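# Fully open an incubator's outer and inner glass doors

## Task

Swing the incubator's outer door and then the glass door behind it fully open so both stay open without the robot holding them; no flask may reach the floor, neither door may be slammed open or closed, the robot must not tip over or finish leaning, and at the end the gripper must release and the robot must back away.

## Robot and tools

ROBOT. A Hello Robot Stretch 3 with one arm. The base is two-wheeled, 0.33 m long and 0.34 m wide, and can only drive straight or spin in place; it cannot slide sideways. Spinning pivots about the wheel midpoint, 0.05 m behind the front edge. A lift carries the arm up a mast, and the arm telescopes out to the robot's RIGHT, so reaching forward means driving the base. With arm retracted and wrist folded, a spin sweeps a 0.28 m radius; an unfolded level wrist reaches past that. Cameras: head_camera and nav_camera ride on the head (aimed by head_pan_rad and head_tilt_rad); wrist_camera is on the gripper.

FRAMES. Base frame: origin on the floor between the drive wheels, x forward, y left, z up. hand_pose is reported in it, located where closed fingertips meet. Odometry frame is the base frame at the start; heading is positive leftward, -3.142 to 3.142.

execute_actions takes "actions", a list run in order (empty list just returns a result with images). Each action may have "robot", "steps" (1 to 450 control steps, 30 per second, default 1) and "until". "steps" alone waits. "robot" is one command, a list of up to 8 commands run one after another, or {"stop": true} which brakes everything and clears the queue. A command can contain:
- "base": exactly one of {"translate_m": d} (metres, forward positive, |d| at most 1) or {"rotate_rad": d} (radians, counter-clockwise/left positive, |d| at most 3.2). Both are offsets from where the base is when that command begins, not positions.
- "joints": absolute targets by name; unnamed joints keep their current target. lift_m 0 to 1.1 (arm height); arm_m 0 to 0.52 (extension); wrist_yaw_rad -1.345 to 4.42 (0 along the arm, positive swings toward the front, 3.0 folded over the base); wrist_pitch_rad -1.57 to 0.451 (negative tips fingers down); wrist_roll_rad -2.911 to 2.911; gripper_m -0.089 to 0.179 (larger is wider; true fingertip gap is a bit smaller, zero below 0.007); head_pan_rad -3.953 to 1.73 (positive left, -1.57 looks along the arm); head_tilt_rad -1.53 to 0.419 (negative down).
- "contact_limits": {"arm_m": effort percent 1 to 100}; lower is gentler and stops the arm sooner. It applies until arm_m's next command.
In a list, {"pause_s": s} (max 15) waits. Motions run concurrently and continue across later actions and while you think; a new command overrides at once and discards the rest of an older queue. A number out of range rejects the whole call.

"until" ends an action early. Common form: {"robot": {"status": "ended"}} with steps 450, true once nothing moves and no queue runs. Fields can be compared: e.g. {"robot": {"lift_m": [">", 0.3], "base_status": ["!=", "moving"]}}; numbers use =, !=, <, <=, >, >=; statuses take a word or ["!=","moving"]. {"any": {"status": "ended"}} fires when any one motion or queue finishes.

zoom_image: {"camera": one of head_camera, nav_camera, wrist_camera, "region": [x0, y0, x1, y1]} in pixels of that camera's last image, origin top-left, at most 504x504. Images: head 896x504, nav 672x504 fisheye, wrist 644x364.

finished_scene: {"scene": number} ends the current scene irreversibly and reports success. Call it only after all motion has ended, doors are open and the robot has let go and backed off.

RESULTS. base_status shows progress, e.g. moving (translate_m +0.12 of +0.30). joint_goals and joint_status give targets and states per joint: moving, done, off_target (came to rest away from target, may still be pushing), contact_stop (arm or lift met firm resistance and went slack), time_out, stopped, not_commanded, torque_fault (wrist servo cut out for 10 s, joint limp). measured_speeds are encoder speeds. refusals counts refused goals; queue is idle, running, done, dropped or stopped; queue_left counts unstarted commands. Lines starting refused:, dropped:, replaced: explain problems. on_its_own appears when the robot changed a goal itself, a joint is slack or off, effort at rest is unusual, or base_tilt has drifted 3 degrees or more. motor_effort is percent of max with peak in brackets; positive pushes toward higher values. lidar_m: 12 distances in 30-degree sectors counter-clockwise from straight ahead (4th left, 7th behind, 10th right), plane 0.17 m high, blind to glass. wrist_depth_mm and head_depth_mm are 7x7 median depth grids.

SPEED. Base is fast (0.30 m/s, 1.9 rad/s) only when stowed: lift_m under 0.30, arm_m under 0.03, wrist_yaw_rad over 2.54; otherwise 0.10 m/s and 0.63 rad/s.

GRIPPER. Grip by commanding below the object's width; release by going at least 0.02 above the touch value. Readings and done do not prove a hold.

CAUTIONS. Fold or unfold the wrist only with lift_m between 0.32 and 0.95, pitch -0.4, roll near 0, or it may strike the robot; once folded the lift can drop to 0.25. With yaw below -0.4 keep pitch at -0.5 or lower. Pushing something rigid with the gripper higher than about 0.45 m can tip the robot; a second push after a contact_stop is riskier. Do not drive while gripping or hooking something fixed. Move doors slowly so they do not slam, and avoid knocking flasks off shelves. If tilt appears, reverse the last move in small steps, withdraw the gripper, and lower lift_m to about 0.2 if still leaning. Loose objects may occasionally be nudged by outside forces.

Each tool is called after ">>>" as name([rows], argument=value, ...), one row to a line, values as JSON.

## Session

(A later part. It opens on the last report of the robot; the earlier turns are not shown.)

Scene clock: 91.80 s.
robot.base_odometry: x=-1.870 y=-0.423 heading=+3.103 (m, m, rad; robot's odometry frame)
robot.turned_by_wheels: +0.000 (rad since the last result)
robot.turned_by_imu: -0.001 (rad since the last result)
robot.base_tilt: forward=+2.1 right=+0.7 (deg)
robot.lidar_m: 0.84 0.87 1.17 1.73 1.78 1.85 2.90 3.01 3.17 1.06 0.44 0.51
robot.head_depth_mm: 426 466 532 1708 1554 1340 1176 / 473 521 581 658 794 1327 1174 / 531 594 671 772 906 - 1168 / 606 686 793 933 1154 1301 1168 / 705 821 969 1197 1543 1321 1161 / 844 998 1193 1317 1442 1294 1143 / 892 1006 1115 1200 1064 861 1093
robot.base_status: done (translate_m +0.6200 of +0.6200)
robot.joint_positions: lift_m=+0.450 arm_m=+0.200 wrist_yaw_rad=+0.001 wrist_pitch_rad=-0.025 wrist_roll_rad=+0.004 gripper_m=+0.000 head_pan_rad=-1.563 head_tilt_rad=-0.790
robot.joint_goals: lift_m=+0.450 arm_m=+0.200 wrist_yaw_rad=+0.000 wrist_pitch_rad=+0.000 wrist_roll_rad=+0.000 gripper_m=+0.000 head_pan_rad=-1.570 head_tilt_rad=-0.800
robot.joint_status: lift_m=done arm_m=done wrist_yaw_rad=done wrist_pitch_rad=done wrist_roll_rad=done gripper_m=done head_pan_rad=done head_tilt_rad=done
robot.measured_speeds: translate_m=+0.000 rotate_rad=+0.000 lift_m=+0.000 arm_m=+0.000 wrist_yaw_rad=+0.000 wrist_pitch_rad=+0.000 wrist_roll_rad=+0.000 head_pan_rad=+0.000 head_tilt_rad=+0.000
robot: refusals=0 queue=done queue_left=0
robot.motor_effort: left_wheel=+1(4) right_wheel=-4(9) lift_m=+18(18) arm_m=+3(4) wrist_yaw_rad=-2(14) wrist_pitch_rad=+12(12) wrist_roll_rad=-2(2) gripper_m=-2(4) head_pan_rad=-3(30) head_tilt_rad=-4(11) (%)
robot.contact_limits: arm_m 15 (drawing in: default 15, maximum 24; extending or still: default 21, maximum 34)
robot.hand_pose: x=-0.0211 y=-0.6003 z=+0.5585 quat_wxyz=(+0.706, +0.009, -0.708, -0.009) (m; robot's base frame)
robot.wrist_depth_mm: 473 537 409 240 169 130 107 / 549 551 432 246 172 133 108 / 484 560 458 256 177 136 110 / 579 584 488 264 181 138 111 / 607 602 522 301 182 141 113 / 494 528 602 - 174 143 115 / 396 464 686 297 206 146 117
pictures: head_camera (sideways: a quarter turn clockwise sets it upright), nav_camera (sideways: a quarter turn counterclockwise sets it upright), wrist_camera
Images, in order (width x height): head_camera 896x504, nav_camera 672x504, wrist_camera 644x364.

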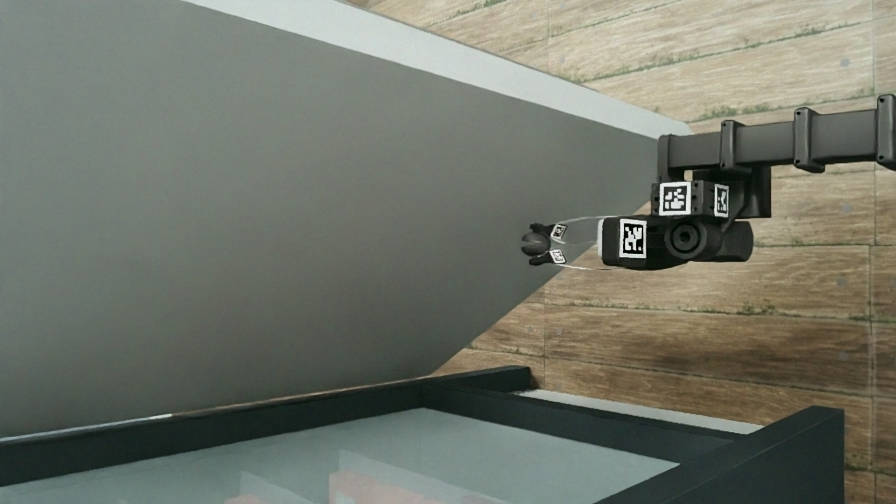

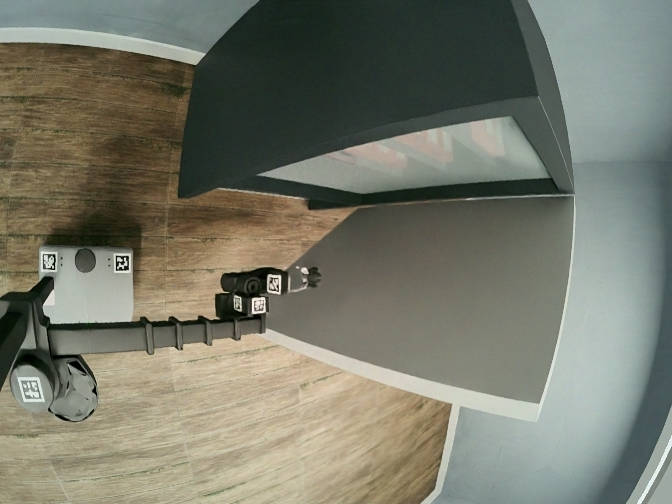

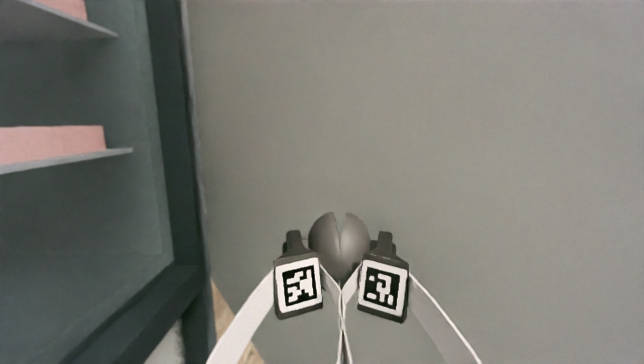

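Excellent. Keep extending.

>>> execute_actions([
  {"robot":{"joints":{"arm_m":0.52},"contact_limits":{"arm_m":15}},"steps":450,"until":{"robot":{"status":"ended"}}},
])

Scene clock: 95.50 s.
robot.base_odometry: x=-1.870 y=-0.423 heading=+3.103 (m, m, rad; robot's odometry frame)
robot.turned_by_wheels: +0.000 (rad since the last result)
robot.turned_by_imu: -0.001 (rad since the last result)
robot.base_tilt: forward=+2.1 right=+0.8 (deg)
robot.lidar_m: 0.84 0.87 1.17 1.73 1.78 1.85 2.89 3.01 3.16 1.07 0.44 0.51
robot.head_depth_mm: 775 872 993 1164 1563 1342 1180 / 796 905 1036 1219 1550 1336 1176 / 823 933 1077 1225 1514 1333 1171 / 849 971 1115 1359 1545 1332 1167 / 879 999 1175 1686 1543 1323 1166 / 908 1049 1215 1338 1433 1296 1140 / 897 1003 1122 1201 1060 863 1091
robot.base_status: done (translate_m +0.6200 of +0.6200)
robot.joint_positions: lift_m=+0.450 arm_m=+0.520 wrist_yaw_rad=+0.000 wrist_pitch_rad=-0.025 wrist_roll_rad=+0.004 gripper_m=+0.000 head_pan_rad=-1.563 head_tilt_rad=-0.790
robot.joint_goals: lift_m=+0.450 arm_m=+0.520 wrist_yaw_rad=+0.000 wrist_pitch_rad=+0.000 wrist_roll_rad=+0.000 gripper_m=+0.000 head_pan_rad=-1.570 head_tilt_rad=-0.800
robot.joint_status: lift_m=done arm_m=done wrist_yaw_rad=done wrist_pitch_rad=done wrist_roll_rad=done gripper_m=done head_pan_rad=done head_tilt_rad=done
robot.measured_speeds: translate_m=+0.000 rotate_rad=+0.000 lift_m=+0.000 arm_m=+0.000 wrist_yaw_rad=+0.000 wrist_pitch_rad=+0.000 wrist_roll_rad=+0.000 head_pan_rad=+0.000 head_tilt_rad=+0.000
robot: refusals=0 queue=done queue_left=0
robot.motor_effort: left_wheel=+1(3) right_wheel=-3(13) lift_m=+18(18) arm_m=+3(5) wrist_yaw_rad=-1(16) wrist_pitch_rad=+12(12) wrist_roll_rad=-2(2) gripper_m=-3(4) head_pan_rad=-3(2) head_tilt_rad=-4(4) (%)
robot.contact_limits: arm_m 15 (drawing in: default 15, maximum 24; extending or still: default 21, maximum 34)
robot.hand_pose: x=-0.0214 y=-0.9203 z=+0.5585 quat_wxyz=(+0.706, +0.009, -0.708, -0.009) (m; robot's base frame)
robot.wrist_depth_mm: 278 248 220 199 182 166 154 / 288 257 228 205 186 170 158 / 297 266 235 211 192 175 162 / 305 275 244 218 197 180 166 / 311 288 253 229 202 184 170 / 317 301 266 - 204 190 174 / 322 314 276 242 219 195 178
pictures: head_camera (sideways: a quarter turn clockwise sets it upright), nav_camera (sideways: a quarter turn counterclockwise sets it upright), wrist_camera
Images, in order (width x height): head_camera 896x504, nav_camera 672x504, wrist_camera 644x364.

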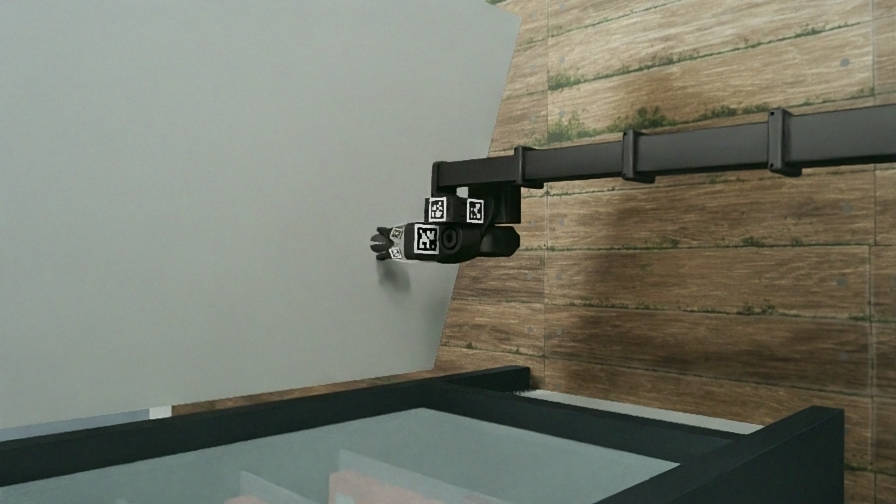

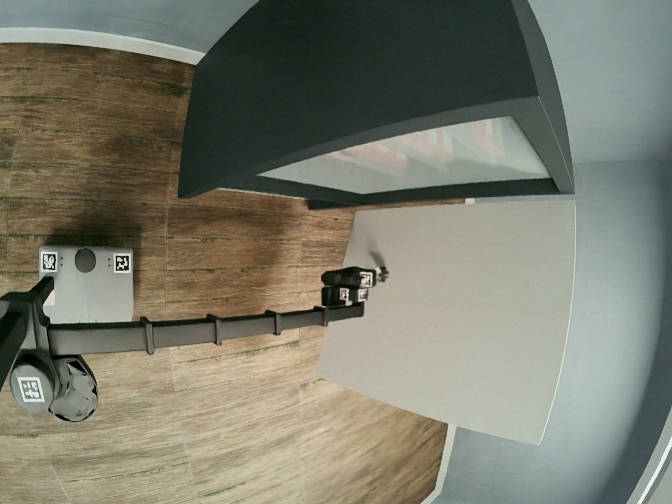

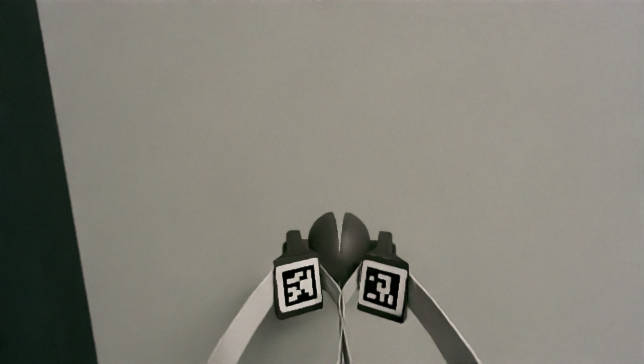

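>>> execute_actions([
  {"robot":[{"joints":{"arm_m":0}},{"base":{"translate_m":-0.28}},{"base":{"rotate_rad":-0.9}},{"base":{"translate_m":0.45}},{"base":{"rotate_rad":0.9}},{"joints":{"arm_m":0.3},"contact_limits":{"arm_m":15}}],"steps":450,"until":{"robot":{"status":"ended"}}},
  {"steps":300,"until":{"robot":{"status":"ended"}}},
])

Scene clock: 118.47 s.
robot.base_odometry: x=-1.856 y=-0.070 heading=+3.104 (m, m, rad; robot's odometry frame)
robot.turned_by_wheels: +0.000 (rad since the last result)
robot.turned_by_imu: -0.013 (rad since the last result)
robot.base_tilt: forward=+1.9 right=+0.5 (deg)
robot.lidar_m: 0.25 0.88 1.17 2.08 2.09 2.85 2.89 2.99 2.81 2.68 0.43 0.31
robot.head_depth_mm: 519 587 675 793 962 1333 1173 / 529 600 694 818 999 1334 1167 / 540 614 712 839 1016 - 1173 / 552 627 730 868 1037 1309 1169 / 560 644 750 898 1120 1331 1167 / 574 659 770 923 1156 1319 1169 / 585 675 796 926 1041 960 885
robot.base_status: done (rotate_rad +0.9001 of +0.9000)
robot.joint_positions: lift_m=+0.450 arm_m=+0.231 wrist_yaw_rad=+0.002 wrist_pitch_rad=-0.037 wrist_roll_rad=+0.004 gripper_m=+0.000 head_pan_rad=-1.563 head_tilt_rad=-0.793
robot.joint_goals: lift_m=+0.450 arm_m=+0.231 wrist_yaw_rad=+0.000 wrist_pitch_rad=+0.000 wrist_roll_rad=+0.000 gripper_m=+0.000 head_pan_rad=-1.570 head_tilt_rad=-0.800
robot.joint_status: lift_m=done arm_m=contact_stop wrist_yaw_rad=done wrist_pitch_rad=done wrist_roll_rad=done gripper_m=done head_pan_rad=done head_tilt_rad=done
robot.measured_speeds: translate_m=-0.002 rotate_rad=+0.010 lift_m=+0.000 arm_m=+0.013 wrist_yaw_rad=+0.260 wrist_pitch_rad=-0.024 wrist_roll_rad=+0.000 head_pan_rad=+0.000 head_tilt_rad=-0.048
robot: refusals=0 queue=dropped queue_left=0
robot.on_its_own: arm_m is slack since a contact_stop, until your next command for it (your +0.300 is given up)
robot.motor_effort: left_wheel=+3(8) right_wheel=+1(8) lift_m=+18(18) arm_m=+4(17) wrist_yaw_rad=-7(20) wrist_pitch_rad=+20(22) wrist_roll_rad=-2(2) gripper_m=-3(4) head_pan_rad=-2(3) head_tilt_rad=-4(4) (%)
robot.contact_limits: arm_m 15 (drawing in: default 15, maximum 24; extending or still: default 21, maximum 34)
robot.hand_pose: x=-0.0210 y=-0.6312 z=+0.5553 quat_wxyz=(+0.706, +0.014, -0.708, -0.013) (m; robot's base frame)
robot.wrist_depth_mm: 202 189 175 164 154 145 137 / 209 194 181 169 158 149 141 / 217 202 187 174 163 153 145 / 226 209 194 180 167 157 148 / 236 218 201 186 172 162 152 / 247 227 210 - 176 167 157 / 259 238 218 200 187 172 161
pictures: head_camera (sideways: a quarter turn clockwise sets it upright), nav_camera (sideways: a quarter turn counterclockwise sets it upright), wrist_camera
Images, in order (width x height): head_camera 896x504, nav_camera 672x504, wrist_camera 644x364.

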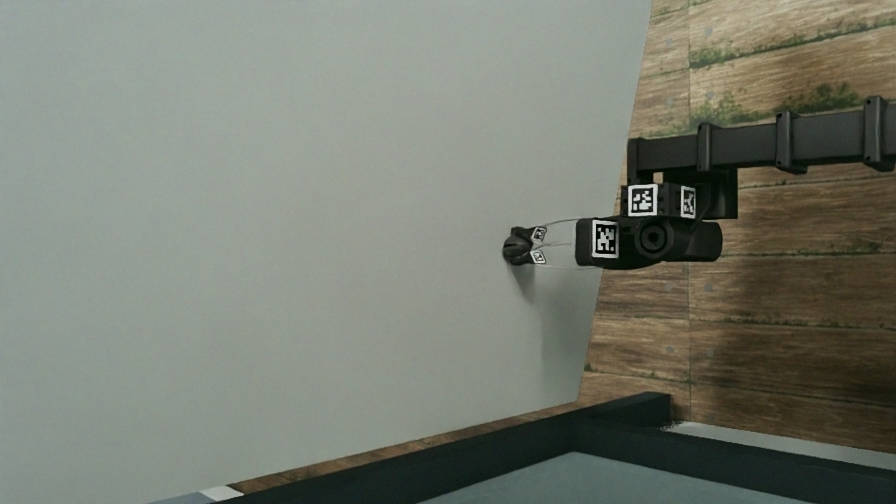

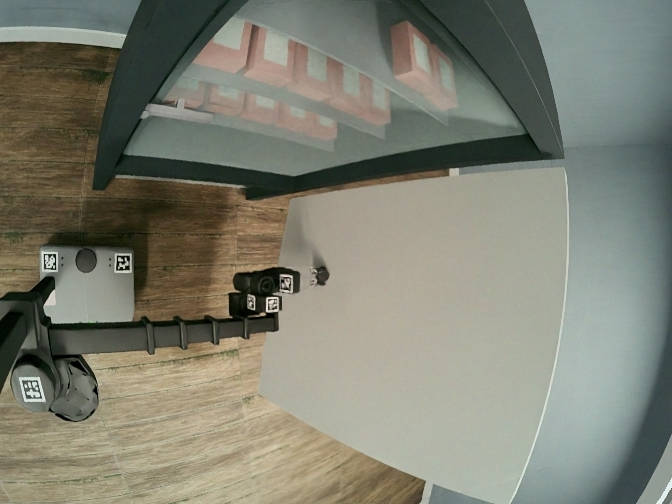

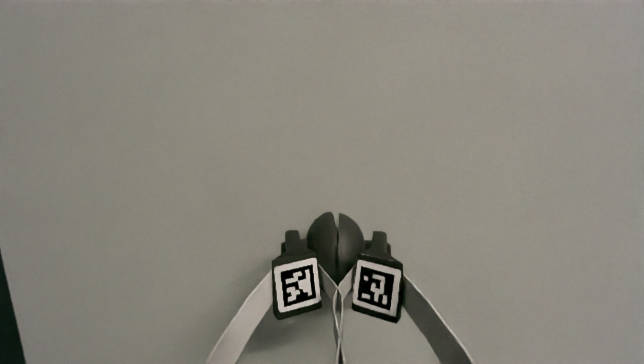

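>>> execute_actions([
  {"robot":[{"joints":{"arm_m":0.12}},{"base":{"translate_m":-0.2}},{"joints":{"arm_m":0.5},"contact_limits":{"arm_m":15}}],"steps":450,"until":{"robot":{"status":"ended"}}},
])

Scene clock: 127.27 s.
robot.base_odometry: x=-1.656 y=-0.078 heading=+3.104 (m, m, rad; robot's odometry frame)
robot.turned_by_wheels: +0.000 (rad since the last result)
robot.turned_by_imu: -0.016 (rad since the last result)
robot.base_tilt: forward=+2.0 right=+0.6 (deg)
robot.lidar_m: 0.45 1.08 1.43 2.07 1.97 2.80 2.69 2.78 2.83 2.70 0.74 0.52
robot.head_depth_mm: 2472 2746 2273 1839 1550 1338 1172 / 821 977 2120 1830 1559 1336 1171 / 788 908 1072 1247 1513 1333 1168 / 756 866 1011 1173 1506 1332 1168 / 728 828 956 1132 1529 1325 1166 / 699 794 916 1070 1495 1330 1161 / 675 759 869 1018 1436 1319 1165
robot.base_status: done (translate_m -0.2000 of -0.2000)
robot.joint_positions: lift_m=+0.450 arm_m=+0.468 wrist_yaw_rad=+0.016 wrist_pitch_rad=-0.038 wrist_roll_rad=+0.004 gripper_m=+0.000 head_pan_rad=-1.565 head_tilt_rad=-0.795
robot.joint_goals: lift_m=+0.450 arm_m=+0.469 wrist_yaw_rad=+0.000 wrist_pitch_rad=+0.000 wrist_roll_rad=+0.000 gripper_m=+0.000 head_pan_rad=-1.570 head_tilt_rad=-0.800
robot.joint_status: lift_m=done arm_m=contact_stop wrist_yaw_rad=done wrist_pitch_rad=done wrist_roll_rad=done gripper_m=done head_pan_rad=done head_tilt_rad=done
robot.measured_speeds: translate_m=-0.002 rotate_rad=+0.010 lift_m=+0.000 arm_m=-0.011 wrist_yaw_rad=+0.010 wrist_pitch_rad=-0.024 wrist_roll_rad=+0.000 head_pan_rad=+0.000 head_tilt_rad=+0.000
robot: refusals=0 queue=dropped queue_left=0
robot.on_its_own: arm_m is slack since a contact_stop, until your next command for it (your +0.500 is given up)
robot.motor_effort: left_wheel=+4(7) right_wheel=-2(44) lift_m=+18(19) arm_m=+9(17) wrist_yaw_rad=-17(16) wrist_pitch_rad=+20(22) wrist_roll_rad=-2(2) gripper_m=-1(3) head_pan_rad=-2(3) head_tilt_rad=-3(4) (%)
robot.contact_limits: arm_m 15 (drawing in: default 15, maximum 24; extending or still: default 21, maximum 34)
robot.hand_pose: x=-0.0173 y=-0.8683 z=+0.5551 quat_wxyz=(+0.706, +0.019, -0.708, -0.008) (m; robot's base frame)
robot.wrist_depth_mm: 128 135 146 159 174 193 215 / 131 139 150 163 180 200 224 / 134 142 154 168 187 206 233 / 137 146 158 174 192 215 244 / 140 150 163 174 200 224 255 / 144 154 167 - 214 232 269 / 148 158 170 191 212 243 840
pictures: head_camera (sideways: a quarter turn clockwise sets it upright), nav_camera (sideways: a quarter turn counterclockwise sets it upright), wrist_camera
Images, in order (width x height): head_camera 896x504, nav_camera 672x504, wrist_camera 644x364.

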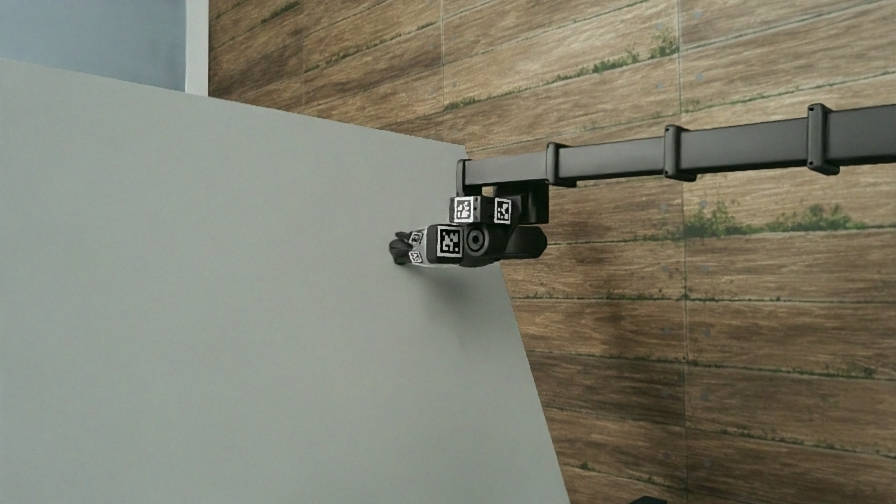

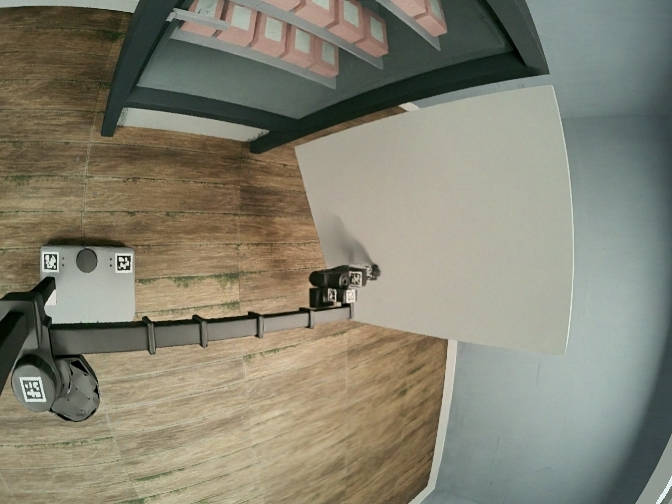

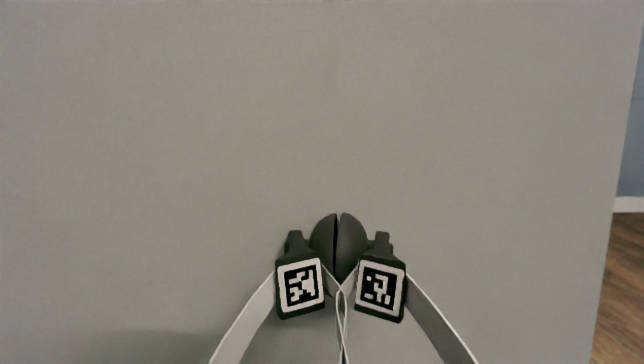

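>>> execute_actions([
  {"robot":[{"joints":{"arm_m":0}},{"base":{"translate_m":-0.23}},{"base":{"rotate_rad":1.57},"joints":{"lift_m":0.645,"wrist_roll_rad":1.57,"gripper_m":0.07,"head_tilt_rad":-0.6}},{"joints":{"arm_m":0.2}}],"steps":450,"until":{"robot":{"status":"ended"}}},
  {"steps":300,"until":{"robot":{"status":"ended"}}},
])

Scene clock: 141.90 s.
robot.base_odometry: x=-1.426 y=-0.087 heading=-1.610 (m, m, rad; robot's odometry frame)
robot.turned_by_wheels: +1.570 (rad since the last result)
robot.turned_by_imu: +1.550 (rad since the last result)
robot.base_tilt: forward=+2.1 right=+0.7 (deg)
robot.lidar_m: 2.06 1.83 2.59 2.45 2.54 2.84 2.70 1.01 0.77 0.68 1.32 1.74
robot.head_depth_mm: 986 665 955 946 1158 1111 1297 / 960 663 948 939 1158 1115 - / 933 622 739 849 1034 - 1213 / 1063 773 798 824 1629 - 1232 / 1085 1204 1345 1532 1693 1487 1265 / 1082 1196 1337 1522 1689 1482 1258 / 1076 1188 1323 1501 1699 1475 1249
robot.base_status: done (rotate_rad +1.5699 of +1.5700)
robot.joint_positions: lift_m=+0.645 arm_m=+0.200 wrist_yaw_rad=+0.000 wrist_pitch_rad=-0.026 wrist_roll_rad=+1.569 gripper_m=+0.070 head_pan_rad=-1.565 head_tilt_rad=-0.606
robot.joint_goals: lift_m=+0.645 arm_m=+0.200 wrist_yaw_rad=+0.000 wrist_pitch_rad=+0.000 wrist_roll_rad=+1.570 gripper_m=+0.070 head_pan_rad=-1.570 head_tilt_rad=-0.600
robot.joint_status: lift_m=done arm_m=done wrist_yaw_rad=done wrist_pitch_rad=done wrist_roll_rad=done gripper_m=done head_pan_rad=done head_tilt_rad=done
robot.measured_speeds: translate_m=+0.000 rotate_rad=+0.000 lift_m=+0.000 arm_m=+0.000 wrist_yaw_rad=+0.000 wrist_pitch_rad=+0.000 wrist_roll_rad=+0.000 head_pan_rad=+0.000 head_tilt_rad=+0.000
robot: refusals=0 queue=done queue_left=0
robot.motor_effort: left_wheel=-1(7) right_wheel=+3(18) lift_m=+24(24) arm_m=+3(9) wrist_yaw_rad=+0(15) wrist_pitch_rad=+13(18) wrist_roll_rad=+0(4) gripper_m=+1(80) head_pan_rad=-2(2) head_tilt_rad=+2(14) (%)
robot.hand_pose: x=-0.0212 y=-0.6002 z=+0.7525 quat_wxyz=(+0.001, +0.000, -1.000, -0.013) (m; robot's base frame)
robot.wrist_depth_mm: 431 381 660 335 641 330 444 / 430 378 643 340 640 346 448 / 290 289 289 288 289 287 287 / 246 245 244 244 243 242 242 / 896 889 246 875 247 882 854 / 893 893 - 908 899 893 884 / 940 918 925 914 926 944 897
pictures: head_camera (sideways: a quarter turn clockwise sets it upright), nav_camera (sideways: a quarter turn counterclockwise sets it upright), wrist_camera
Images, in order (width x height): head_camera 896x504, nav_camera 672x504, wrist_camera 644x364.

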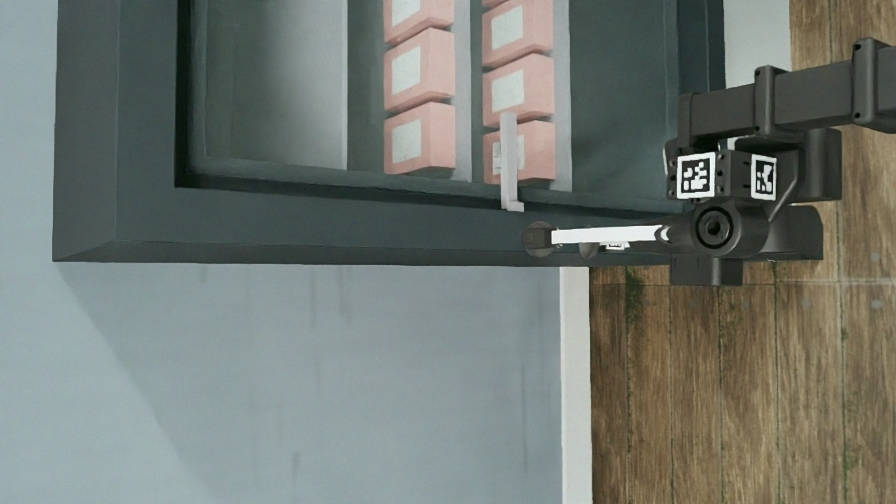

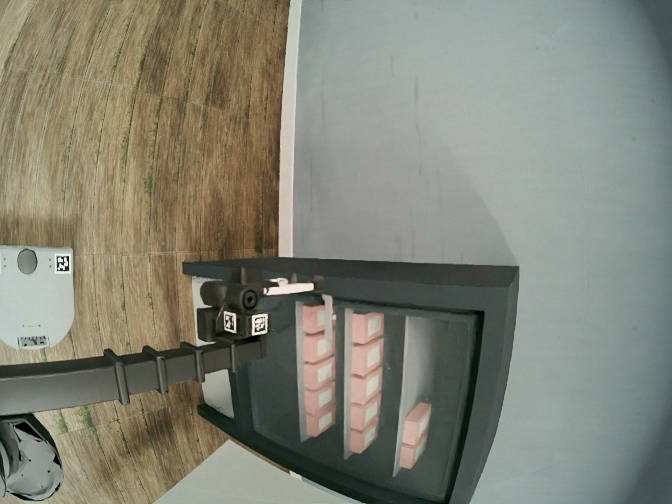

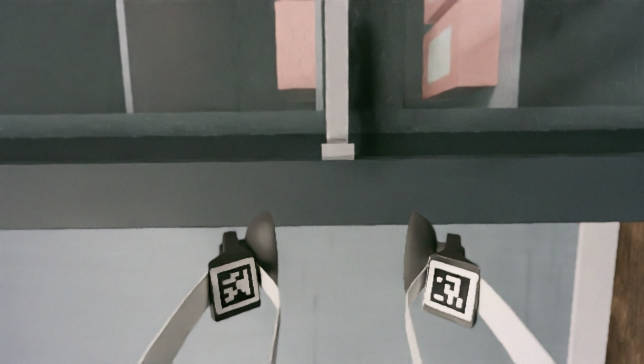

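>>> execute_actions([
  {"robot":[{"base":{"translate_m":-0.092}},{"joints":{"arm_m":0.265}}],"steps":300,"until":{"robot":{"status":"ended"}}},
])

Scene clock: 146.23 s.
robot.base_odometry: x=-1.423 y=+0.005 heading=-1.610 (m, m, rad; robot's odometry frame)
robot.turned_by_wheels: +0.000 (rad since the last result)
robot.turned_by_imu: -0.001 (rad since the last result)
robot.base_tilt: forward=+2.1 right=+0.8 (deg)
robot.lidar_m: 2.15 1.92 2.59 2.46 2.54 2.74 2.61 1.93 0.77 0.68 1.32 1.74
robot.head_depth_mm: 982 670 951 947 1160 1126 1273 / 958 668 950 942 1097 - - / 933 666 939 938 1042 - 1261 / 913 662 782 897 1007 1200 1258 / 1044 622 696 805 1655 1409 1228 / 1088 1203 1348 1512 1687 1483 1259 / 1080 1196 1335 1514 1699 1470 1249
robot.base_status: done (translate_m -0.0920 of -0.0920)
robot.joint_positions: lift_m=+0.645 arm_m=+0.265 wrist_yaw_rad=+0.000 wrist_pitch_rad=-0.026 wrist_roll_rad=+1.569 gripper_m=+0.070 head_pan_rad=-1.565 head_tilt_rad=-0.606
robot.joint_goals: lift_m=+0.645 arm_m=+0.265 wrist_yaw_rad=+0.000 wrist_pitch_rad=+0.000 wrist_roll_rad=+1.570 gripper_m=+0.070 head_pan_rad=-1.570 head_tilt_rad=-0.600
robot.joint_status: lift_m=done arm_m=done wrist_yaw_rad=done wrist_pitch_rad=done wrist_roll_rad=done gripper_m=done head_pan_rad=done head_tilt_rad=done
robot.measured_speeds: translate_m=+0.000 rotate_rad=+0.000 lift_m=+0.000 arm_m=+0.000 wrist_yaw_rad=+0.000 wrist_pitch_rad=+0.000 wrist_roll_rad=+0.000 head_pan_rad=+0.000 head_tilt_rad=+0.000
robot: refusals=0 queue=done queue_left=0
robot.motor_effort: left_wheel=-2(5) right_wheel=+2(4) lift_m=+24(23) arm_m=+2(3) wrist_yaw_rad=-1(1) wrist_pitch_rad=+13(13) wrist_roll_rad=+1(1) gripper_m=+1(0) head_pan_rad=-2(2) head_tilt_rad=+2(1) (%)
robot.hand_pose: x=-0.0212 y=-0.6652 z=+0.7525 quat_wxyz=(+0.001, +0.000, -1.000, -0.013) (m; robot's base frame)
robot.wrist_depth_mm: 402 328 580 636 640 274 425 / 409 328 569 407 646 278 426 / 411 322 639 285 651 284 425 / 421 323 501 288 433 289 409 / 260 256 283 240 273 242 239 / 242 241 - 235 241 239 238 / 196 196 196 196 194 194 194
pictures: head_camera (sideways: a quarter turn clockwise sets it upright), nav_camera (sideways: a quarter turn counterclockwise sets it upright), wrist_camera
Images, in order (width x height): head_camera 896x504, nav_camera 672x504, wrist_camera 644x364.

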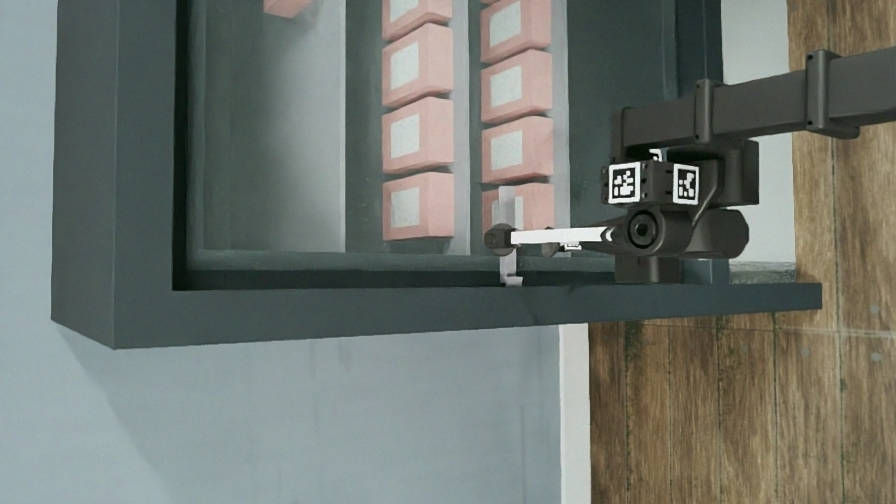

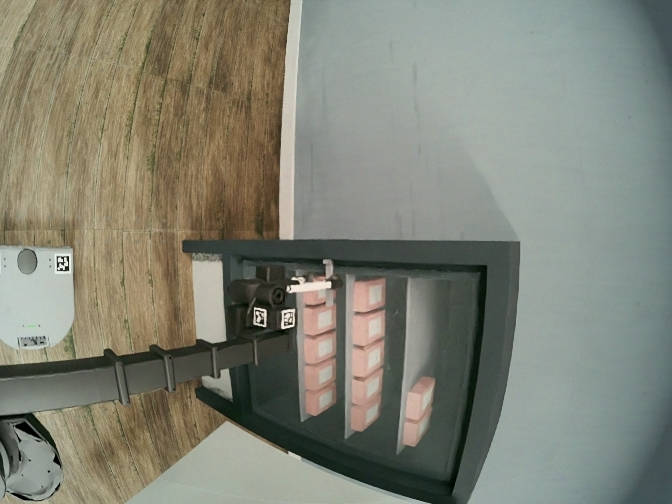

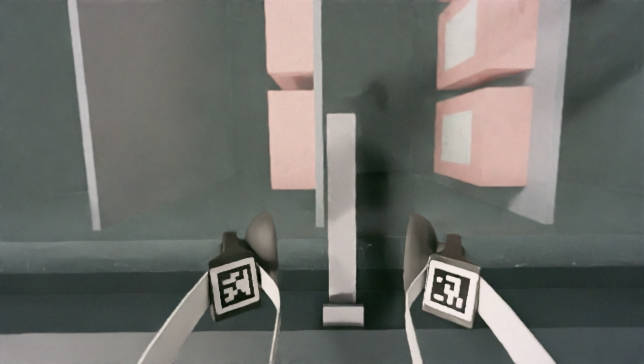

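>>> execute_actions([
  {"robot":[{"joints":{"arm_m":0.31},"contact_limits":{"arm_m":10}},{"joints":{"gripper_m":-0.03}},{"joints":{"wrist_roll_rad":0.55,"gripper_m":-0.05}},{"joints":{"arm_m":0.24}}],"steps":450,"until":{"robot":{"status":"ended"}}},
])

Scene clock: 150.87 s.
robot.base_odometry: x=-1.423 y=+0.005 heading=-1.610 (m, m, rad; robot's odometry frame)
robot.turned_by_wheels: +0.000 (rad since the last result)
robot.turned_by_imu: -0.027 (rad since the last result)
robot.base_tilt: forward=+1.9 right=+0.5 (deg)
robot.lidar_m: 2.16 1.92 2.61 2.45 2.52 2.77 2.61 1.98 0.78 0.68 1.32 1.71
robot.head_depth_mm: 1046 685 908 999 1165 1136 1273 / 1025 679 962 990 1042 - - / 999 675 957 945 1033 1225 1269 / 980 670 899 904 1006 1106 1261 / 966 616 710 796 932 1138 1232 / 1080 1183 1338 1519 1698 1485 1255 / 1079 1194 1330 1497 1693 1487 1255
robot.base_status: done (translate_m -0.0920 of -0.0920)
robot.joint_positions: lift_m=+0.645 arm_m=+0.309 wrist_yaw_rad=+0.018 wrist_pitch_rad=+0.009 wrist_roll_rad=+0.583 gripper_m=-0.046 head_pan_rad=-1.565 head_tilt_rad=-0.606
robot.joint_goals: lift_m=+0.645 arm_m=+0.310 wrist_yaw_rad=+0.000 wrist_pitch_rad=+0.000 wrist_roll_rad=+0.550 gripper_m=-0.047 head_pan_rad=-1.570 head_tilt_rad=-0.600
robot.joint_status: lift_m=done arm_m=done wrist_yaw_rad=done wrist_pitch_rad=done wrist_roll_rad=off_target gripper_m=off_target head_pan_rad=done head_tilt_rad=done
robot.measured_speeds: translate_m=+0.000 rotate_rad=+0.000 lift_m=+0.000 arm_m=+0.000 wrist_yaw_rad=+0.000 wrist_pitch_rad=+0.000 wrist_roll_rad=+0.000 head_pan_rad=+0.000 head_tilt_rad=+0.000
robot: refusals=0 queue=dropped queue_left=0
robot.on_its_own: wrist_yaw_rad is at rest, and its effort (-18) is outside its rest range (-12 to +12)
robot.motor_effort: left_wheel=+0(3) right_wheel=+2(5) lift_m=+24(24) arm_m=+10(8) wrist_yaw_rad=-18(25) wrist_pitch_rad=-5(13) wrist_roll_rad=-17(39) gripper_m=-29(100) head_pan_rad=-2(2) head_tilt_rad=+1(1) (%)
robot.contact_limits: arm_m 10 (drawing in: default 15, maximum 24; extending or still: default 21, maximum 34)
robot.hand_pose: x=-0.0168 y=-0.7101 z=+0.7616 quat_wxyz=(+0.474, +0.006, -0.880, +0.008) (m; robot's base frame)
robot.wrist_depth_mm: 182 209 285 443 616 315 233 / 184 187 369 619 619 240 579 / 162 189 279 635 247 615 521 / 144 189 200 249 638 561 339 / 146 163 198 157 599 357 278 / 151 150 190 161 348 297 261 / 825 152 188 206 315 266 251
pictures: head_camera (sideways: a quarter turn clockwise sets it upright), nav_camera (sideways: a quarter turn counterclockwise sets it upright), wrist_camera
dropped: robot: command 2 of its queue: wrist_roll_rad: off_target; gripper_m: off_target
Images, in order (width x height): head_camera 896x504, nav_camera 672x504, wrist_camera 644x364.

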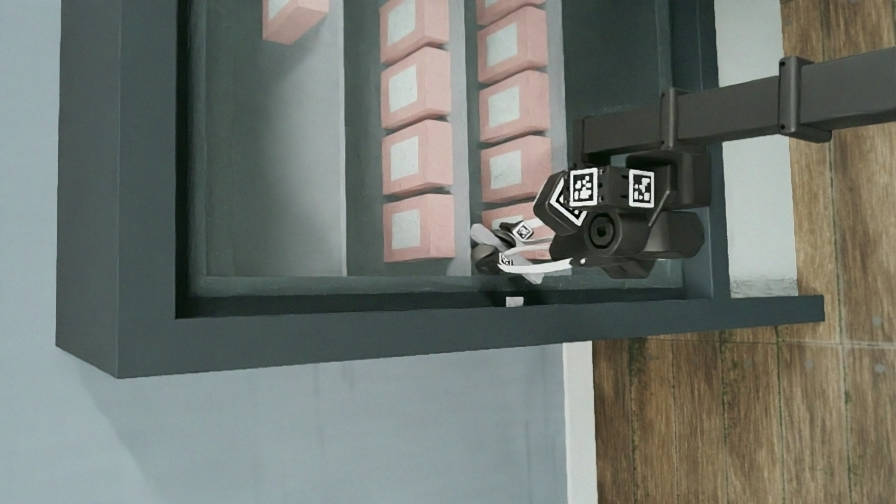

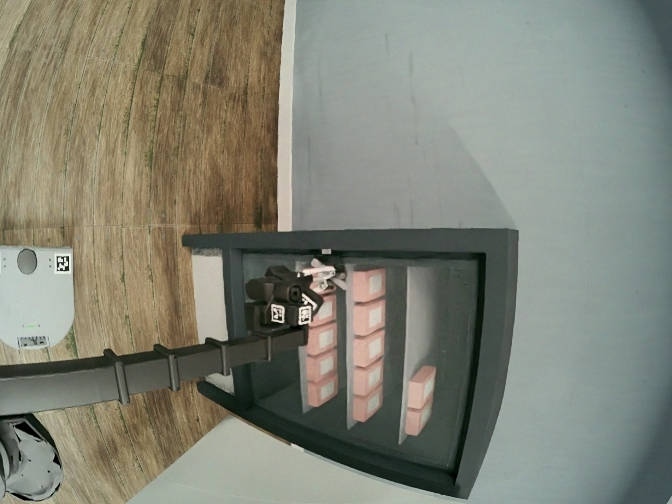

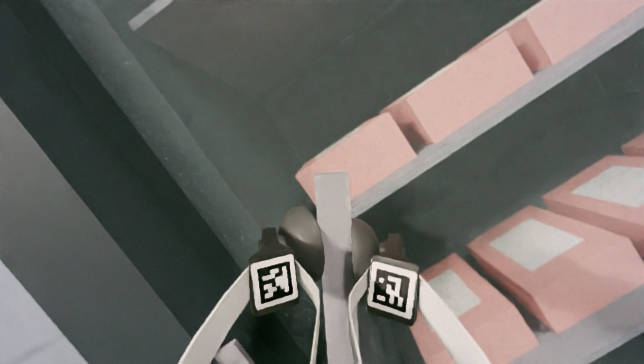

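>>> execute_actions([
  {"robot":[{"joints":{"arm_m":0.24,"wrist_roll_rad":0.58,"gripper_m":-0.065},"base":{"translate_m":-0.03}},{"joints":{"arm_m":0.14},"base":{"translate_m":-0.05}}],"steps":300,"until":{"robot":{"status":"ended"}}},
])

Scene clock: 156.50 s.
robot.base_odometry: x=-1.420 y=+0.085 heading=-1.610 (m, m, rad; robot's odometry frame)
robot.turned_by_wheels: +0.000 (rad since the last result)
robot.turned_by_imu: +0.003 (rad since the last result)
robot.base_tilt: forward=+2.1 right=+0.7 (deg)
robot.lidar_m: 2.23 1.99 2.60 2.47 2.52 2.68 2.53 1.98 0.78 0.70 0.70 1.72
robot.head_depth_mm: 1004 684 847 987 1166 1137 1279 / 973 679 921 986 1163 1135 - / 947 674 944 945 1159 1121 - / 928 668 937 937 1026 1110 - / 911 664 876 896 1021 1088 1232 / 899 629 703 789 952 1410 1248 / 1068 1159 1330 1507 1697 1481 1253
robot.base_status: done (translate_m -0.0500 of -0.0500)
robot.joint_positions: lift_m=+0.645 arm_m=+0.140 wrist_yaw_rad=+0.123 wrist_pitch_rad=+0.014 wrist_roll_rad=+0.570 gripper_m=-0.048 head_pan_rad=-1.565 head_tilt_rad=-0.605
robot.joint_goals: lift_m=+0.645 arm_m=+0.140 wrist_yaw_rad=+0.121 wrist_pitch_rad=+0.000 wrist_roll_rad=+0.580 gripper_m=-0.049 head_pan_rad=-1.570 head_tilt_rad=-0.600
robot.joint_status: lift_m=done arm_m=done wrist_yaw_rad=done wrist_pitch_rad=done wrist_roll_rad=done gripper_m=off_target head_pan_rad=done head_tilt_rad=done
robot.measured_speeds: translate_m=+0.000 rotate_rad=+0.000 lift_m=+0.000 arm_m=+0.000 wrist_yaw_rad=+0.000 wrist_pitch_rad=+0.000 wrist_roll_rad=+0.000 head_pan_rad=+0.000 head_tilt_rad=+0.000
robot: refusals=0 queue=done queue_left=0
robot.on_its_own: wrist_yaw_rad is held at +0.121, not at your +0.000, by its stall guard, which is not easing now; gripper_m is held at -0.049, not at your -0.065, by its stall guard, which is still easing
robot.motor_effort: left_wheel=+1(13) right_wheel=-3(45) lift_m=+22(23) arm_m=-1(9) wrist_yaw_rad=-3(68) wrist_pitch_rad=-7(14) wrist_roll_rad=+5(18) gripper_m=-27(100) head_pan_rad=-2(1) head_tilt_rad=+1(1) (%)
robot.hand_pose: x=+0.0100 y=-0.5398 z=+0.7629 quat_wxyz=(+0.479, +0.051, -0.876, +0.035) (m; robot's base frame)
robot.wrist_depth_mm: 314 352 590 460 741 437 500 / 949 325 412 763 758 384 625 / 976 328 371 772 409 745 445 / - 1000 370 417 798 475 393 / - - 338 160 499 416 592 / - - - 160 437 617 515 / - - - 350 490 532 449
pictures: head_camera (sideways: a quarter turn clockwise sets it upright), nav_camera (sideways: a quarter turn counterclockwise sets it upright), wrist_camera
Images, in order (width x height): head_camera 896x504, nav_camera 672x504, wrist_camera 644x364.

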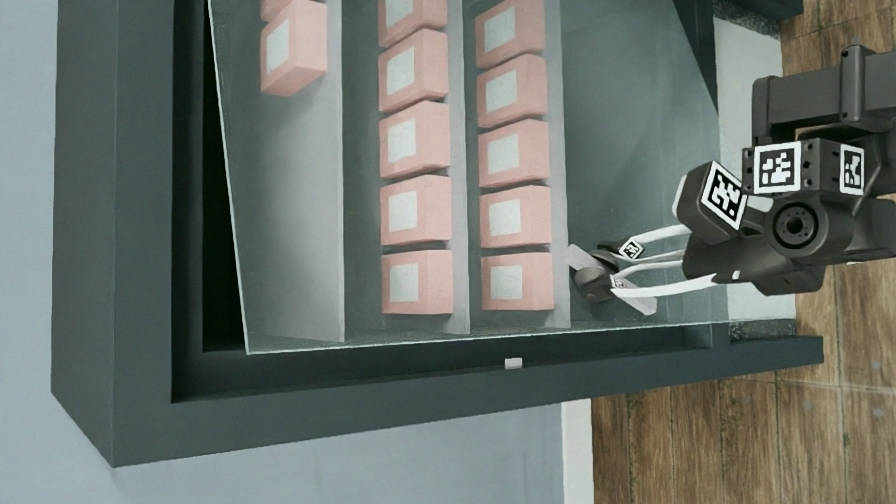

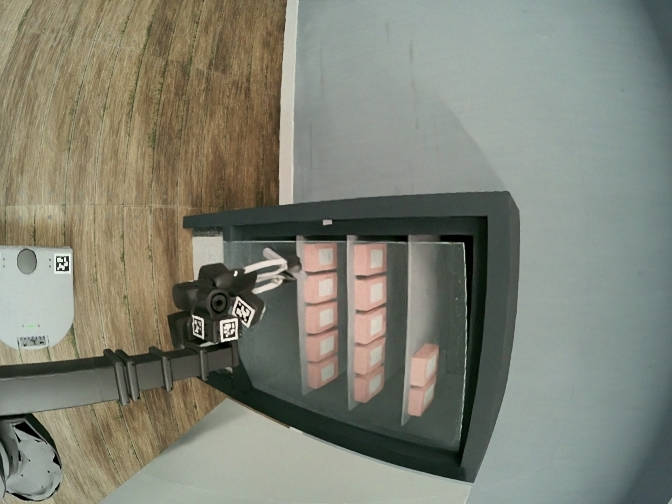

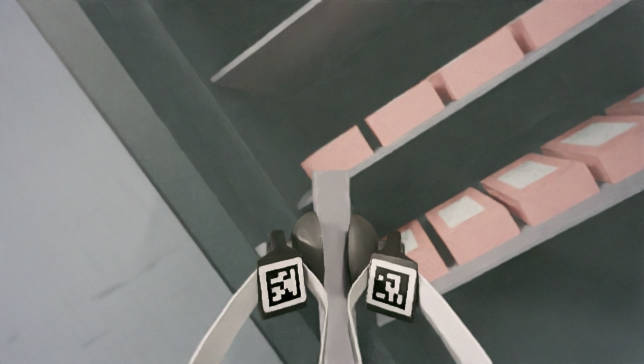

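>>> execute_actions([
  {"robot":[{"joints":{"arm_m":0.07,"wrist_yaw_rad":0.05},"base":{"translate_m":-0.05}},{"joints":{"arm_m":0.0,"wrist_yaw_rad":-0.1},"base":{"translate_m":-0.07}}],"steps":300,"until":{"robot":{"status":"ended"}}},
])

Scene clock: 159.20 s.
robot.base_odometry: x=-1.418 y=+0.135 heading=-1.610 (m, m, rad; robot's odometry frame)
robot.turned_by_wheels: +0.000 (rad since the last result)
robot.turned_by_imu: +0.000 (rad since the last result)
robot.base_tilt: forward=+2.1 right=+0.7 (deg)
robot.lidar_m: 2.28 2.03 2.60 2.47 2.51 2.63 2.48 2.00 0.78 0.74 0.70 1.72
robot.head_depth_mm: 1003 688 851 988 1091 1142 1266 / 974 681 877 982 1158 1131 1286 / 950 676 944 980 1161 1131 1250 / 927 673 940 977 1156 1119 - / 911 668 932 929 1145 1105 1258 / 893 664 768 832 933 1082 1227 / 1043 621 691 1452 1681 1472 1254
robot.base_status: done (translate_m -0.0500 of -0.0500)
robot.joint_positions: lift_m=+0.645 arm_m=+0.070 wrist_yaw_rad=+0.150 wrist_pitch_rad=+0.014 wrist_roll_rad=+0.570 gripper_m=-0.036 head_pan_rad=-1.565 head_tilt_rad=-0.605
robot.joint_goals: lift_m=+0.645 arm_m=+0.070 wrist_yaw_rad=+0.140 wrist_pitch_rad=+0.000 wrist_roll_rad=+0.580 gripper_m=-0.037 head_pan_rad=-1.570 head_tilt_rad=-0.600
robot.joint_status: lift_m=done arm_m=done wrist_yaw_rad=off_target wrist_pitch_rad=done wrist_roll_rad=done gripper_m=off_target head_pan_rad=done head_tilt_rad=done
robot.measured_speeds: translate_m=+0.000 rotate_rad=+0.000 lift_m=+0.000 arm_m=+0.000 wrist_yaw_rad=+0.000 wrist_pitch_rad=+0.000 wrist_roll_rad=+0.000 head_pan_rad=+0.000 head_tilt_rad=+0.000
robot: refusals=0 queue=dropped queue_left=0
robot.on_its_own: wrist_yaw_rad is held at +0.140, not at your +0.050, by its stall guard, which is not easing now; gripper_m is held at -0.037, not at your -0.065, by its stall guard, which is still easing
robot.motor_effort: left_wheel=+1(12) right_wheel=-4(44) lift_m=+22(22) arm_m=-2(3) wrist_yaw_rad=-8(81) wrist_pitch_rad=-8(10) wrist_roll_rad=+5(5) gripper_m=-23(30) head_pan_rad=-2(2) head_tilt_rad=+2(2) (%)
robot.hand_pose: x=+0.0168 y=-0.4689 z=+0.7630 quat_wxyz=(+0.478, +0.062, -0.875, +0.042) (m; robot's base frame)
robot.wrist_depth_mm: - 432 659 655 798 649 485 / - 403 513 806 816 777 585 / - 413 451 863 835 807 457 / - - 453 498 850 479 624 / - - 427 164 506 697 617 / - - - 162 760 646 520 / - - - 438 592 535 449
pictures: head_camera (sideways: a quarter turn clockwise sets it upright), nav_camera (sideways: a quarter turn counterclockwise sets it upright), wrist_camera
dropped: robot: command 0 of its queue: wrist_yaw_rad: off_target
Images, in order (width x height): head_camera 896x504, nav_camera 672x504, wrist_camera 644x364.

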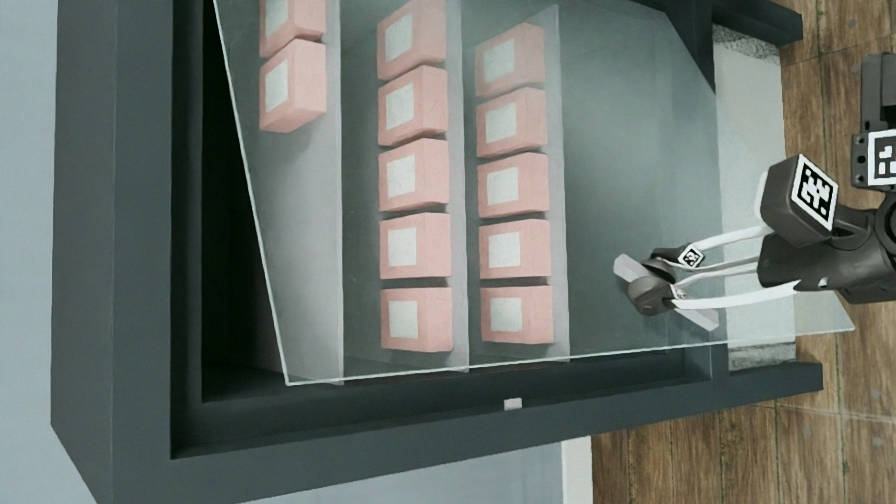

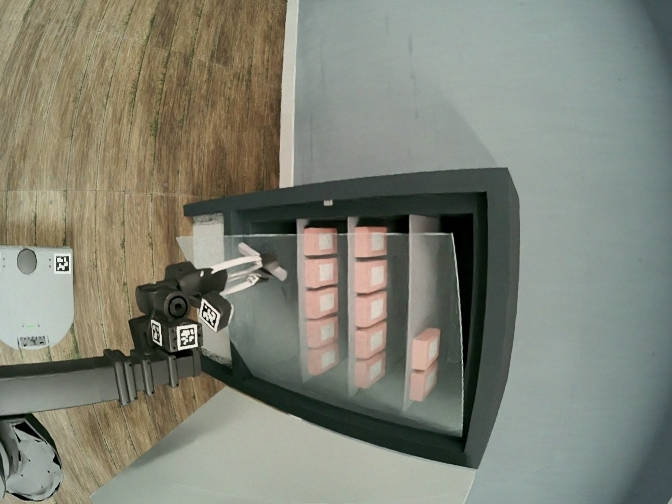

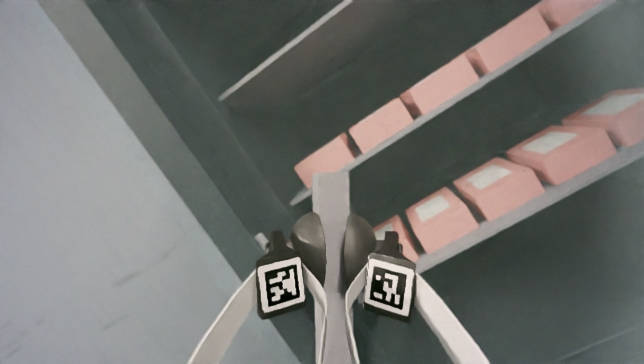

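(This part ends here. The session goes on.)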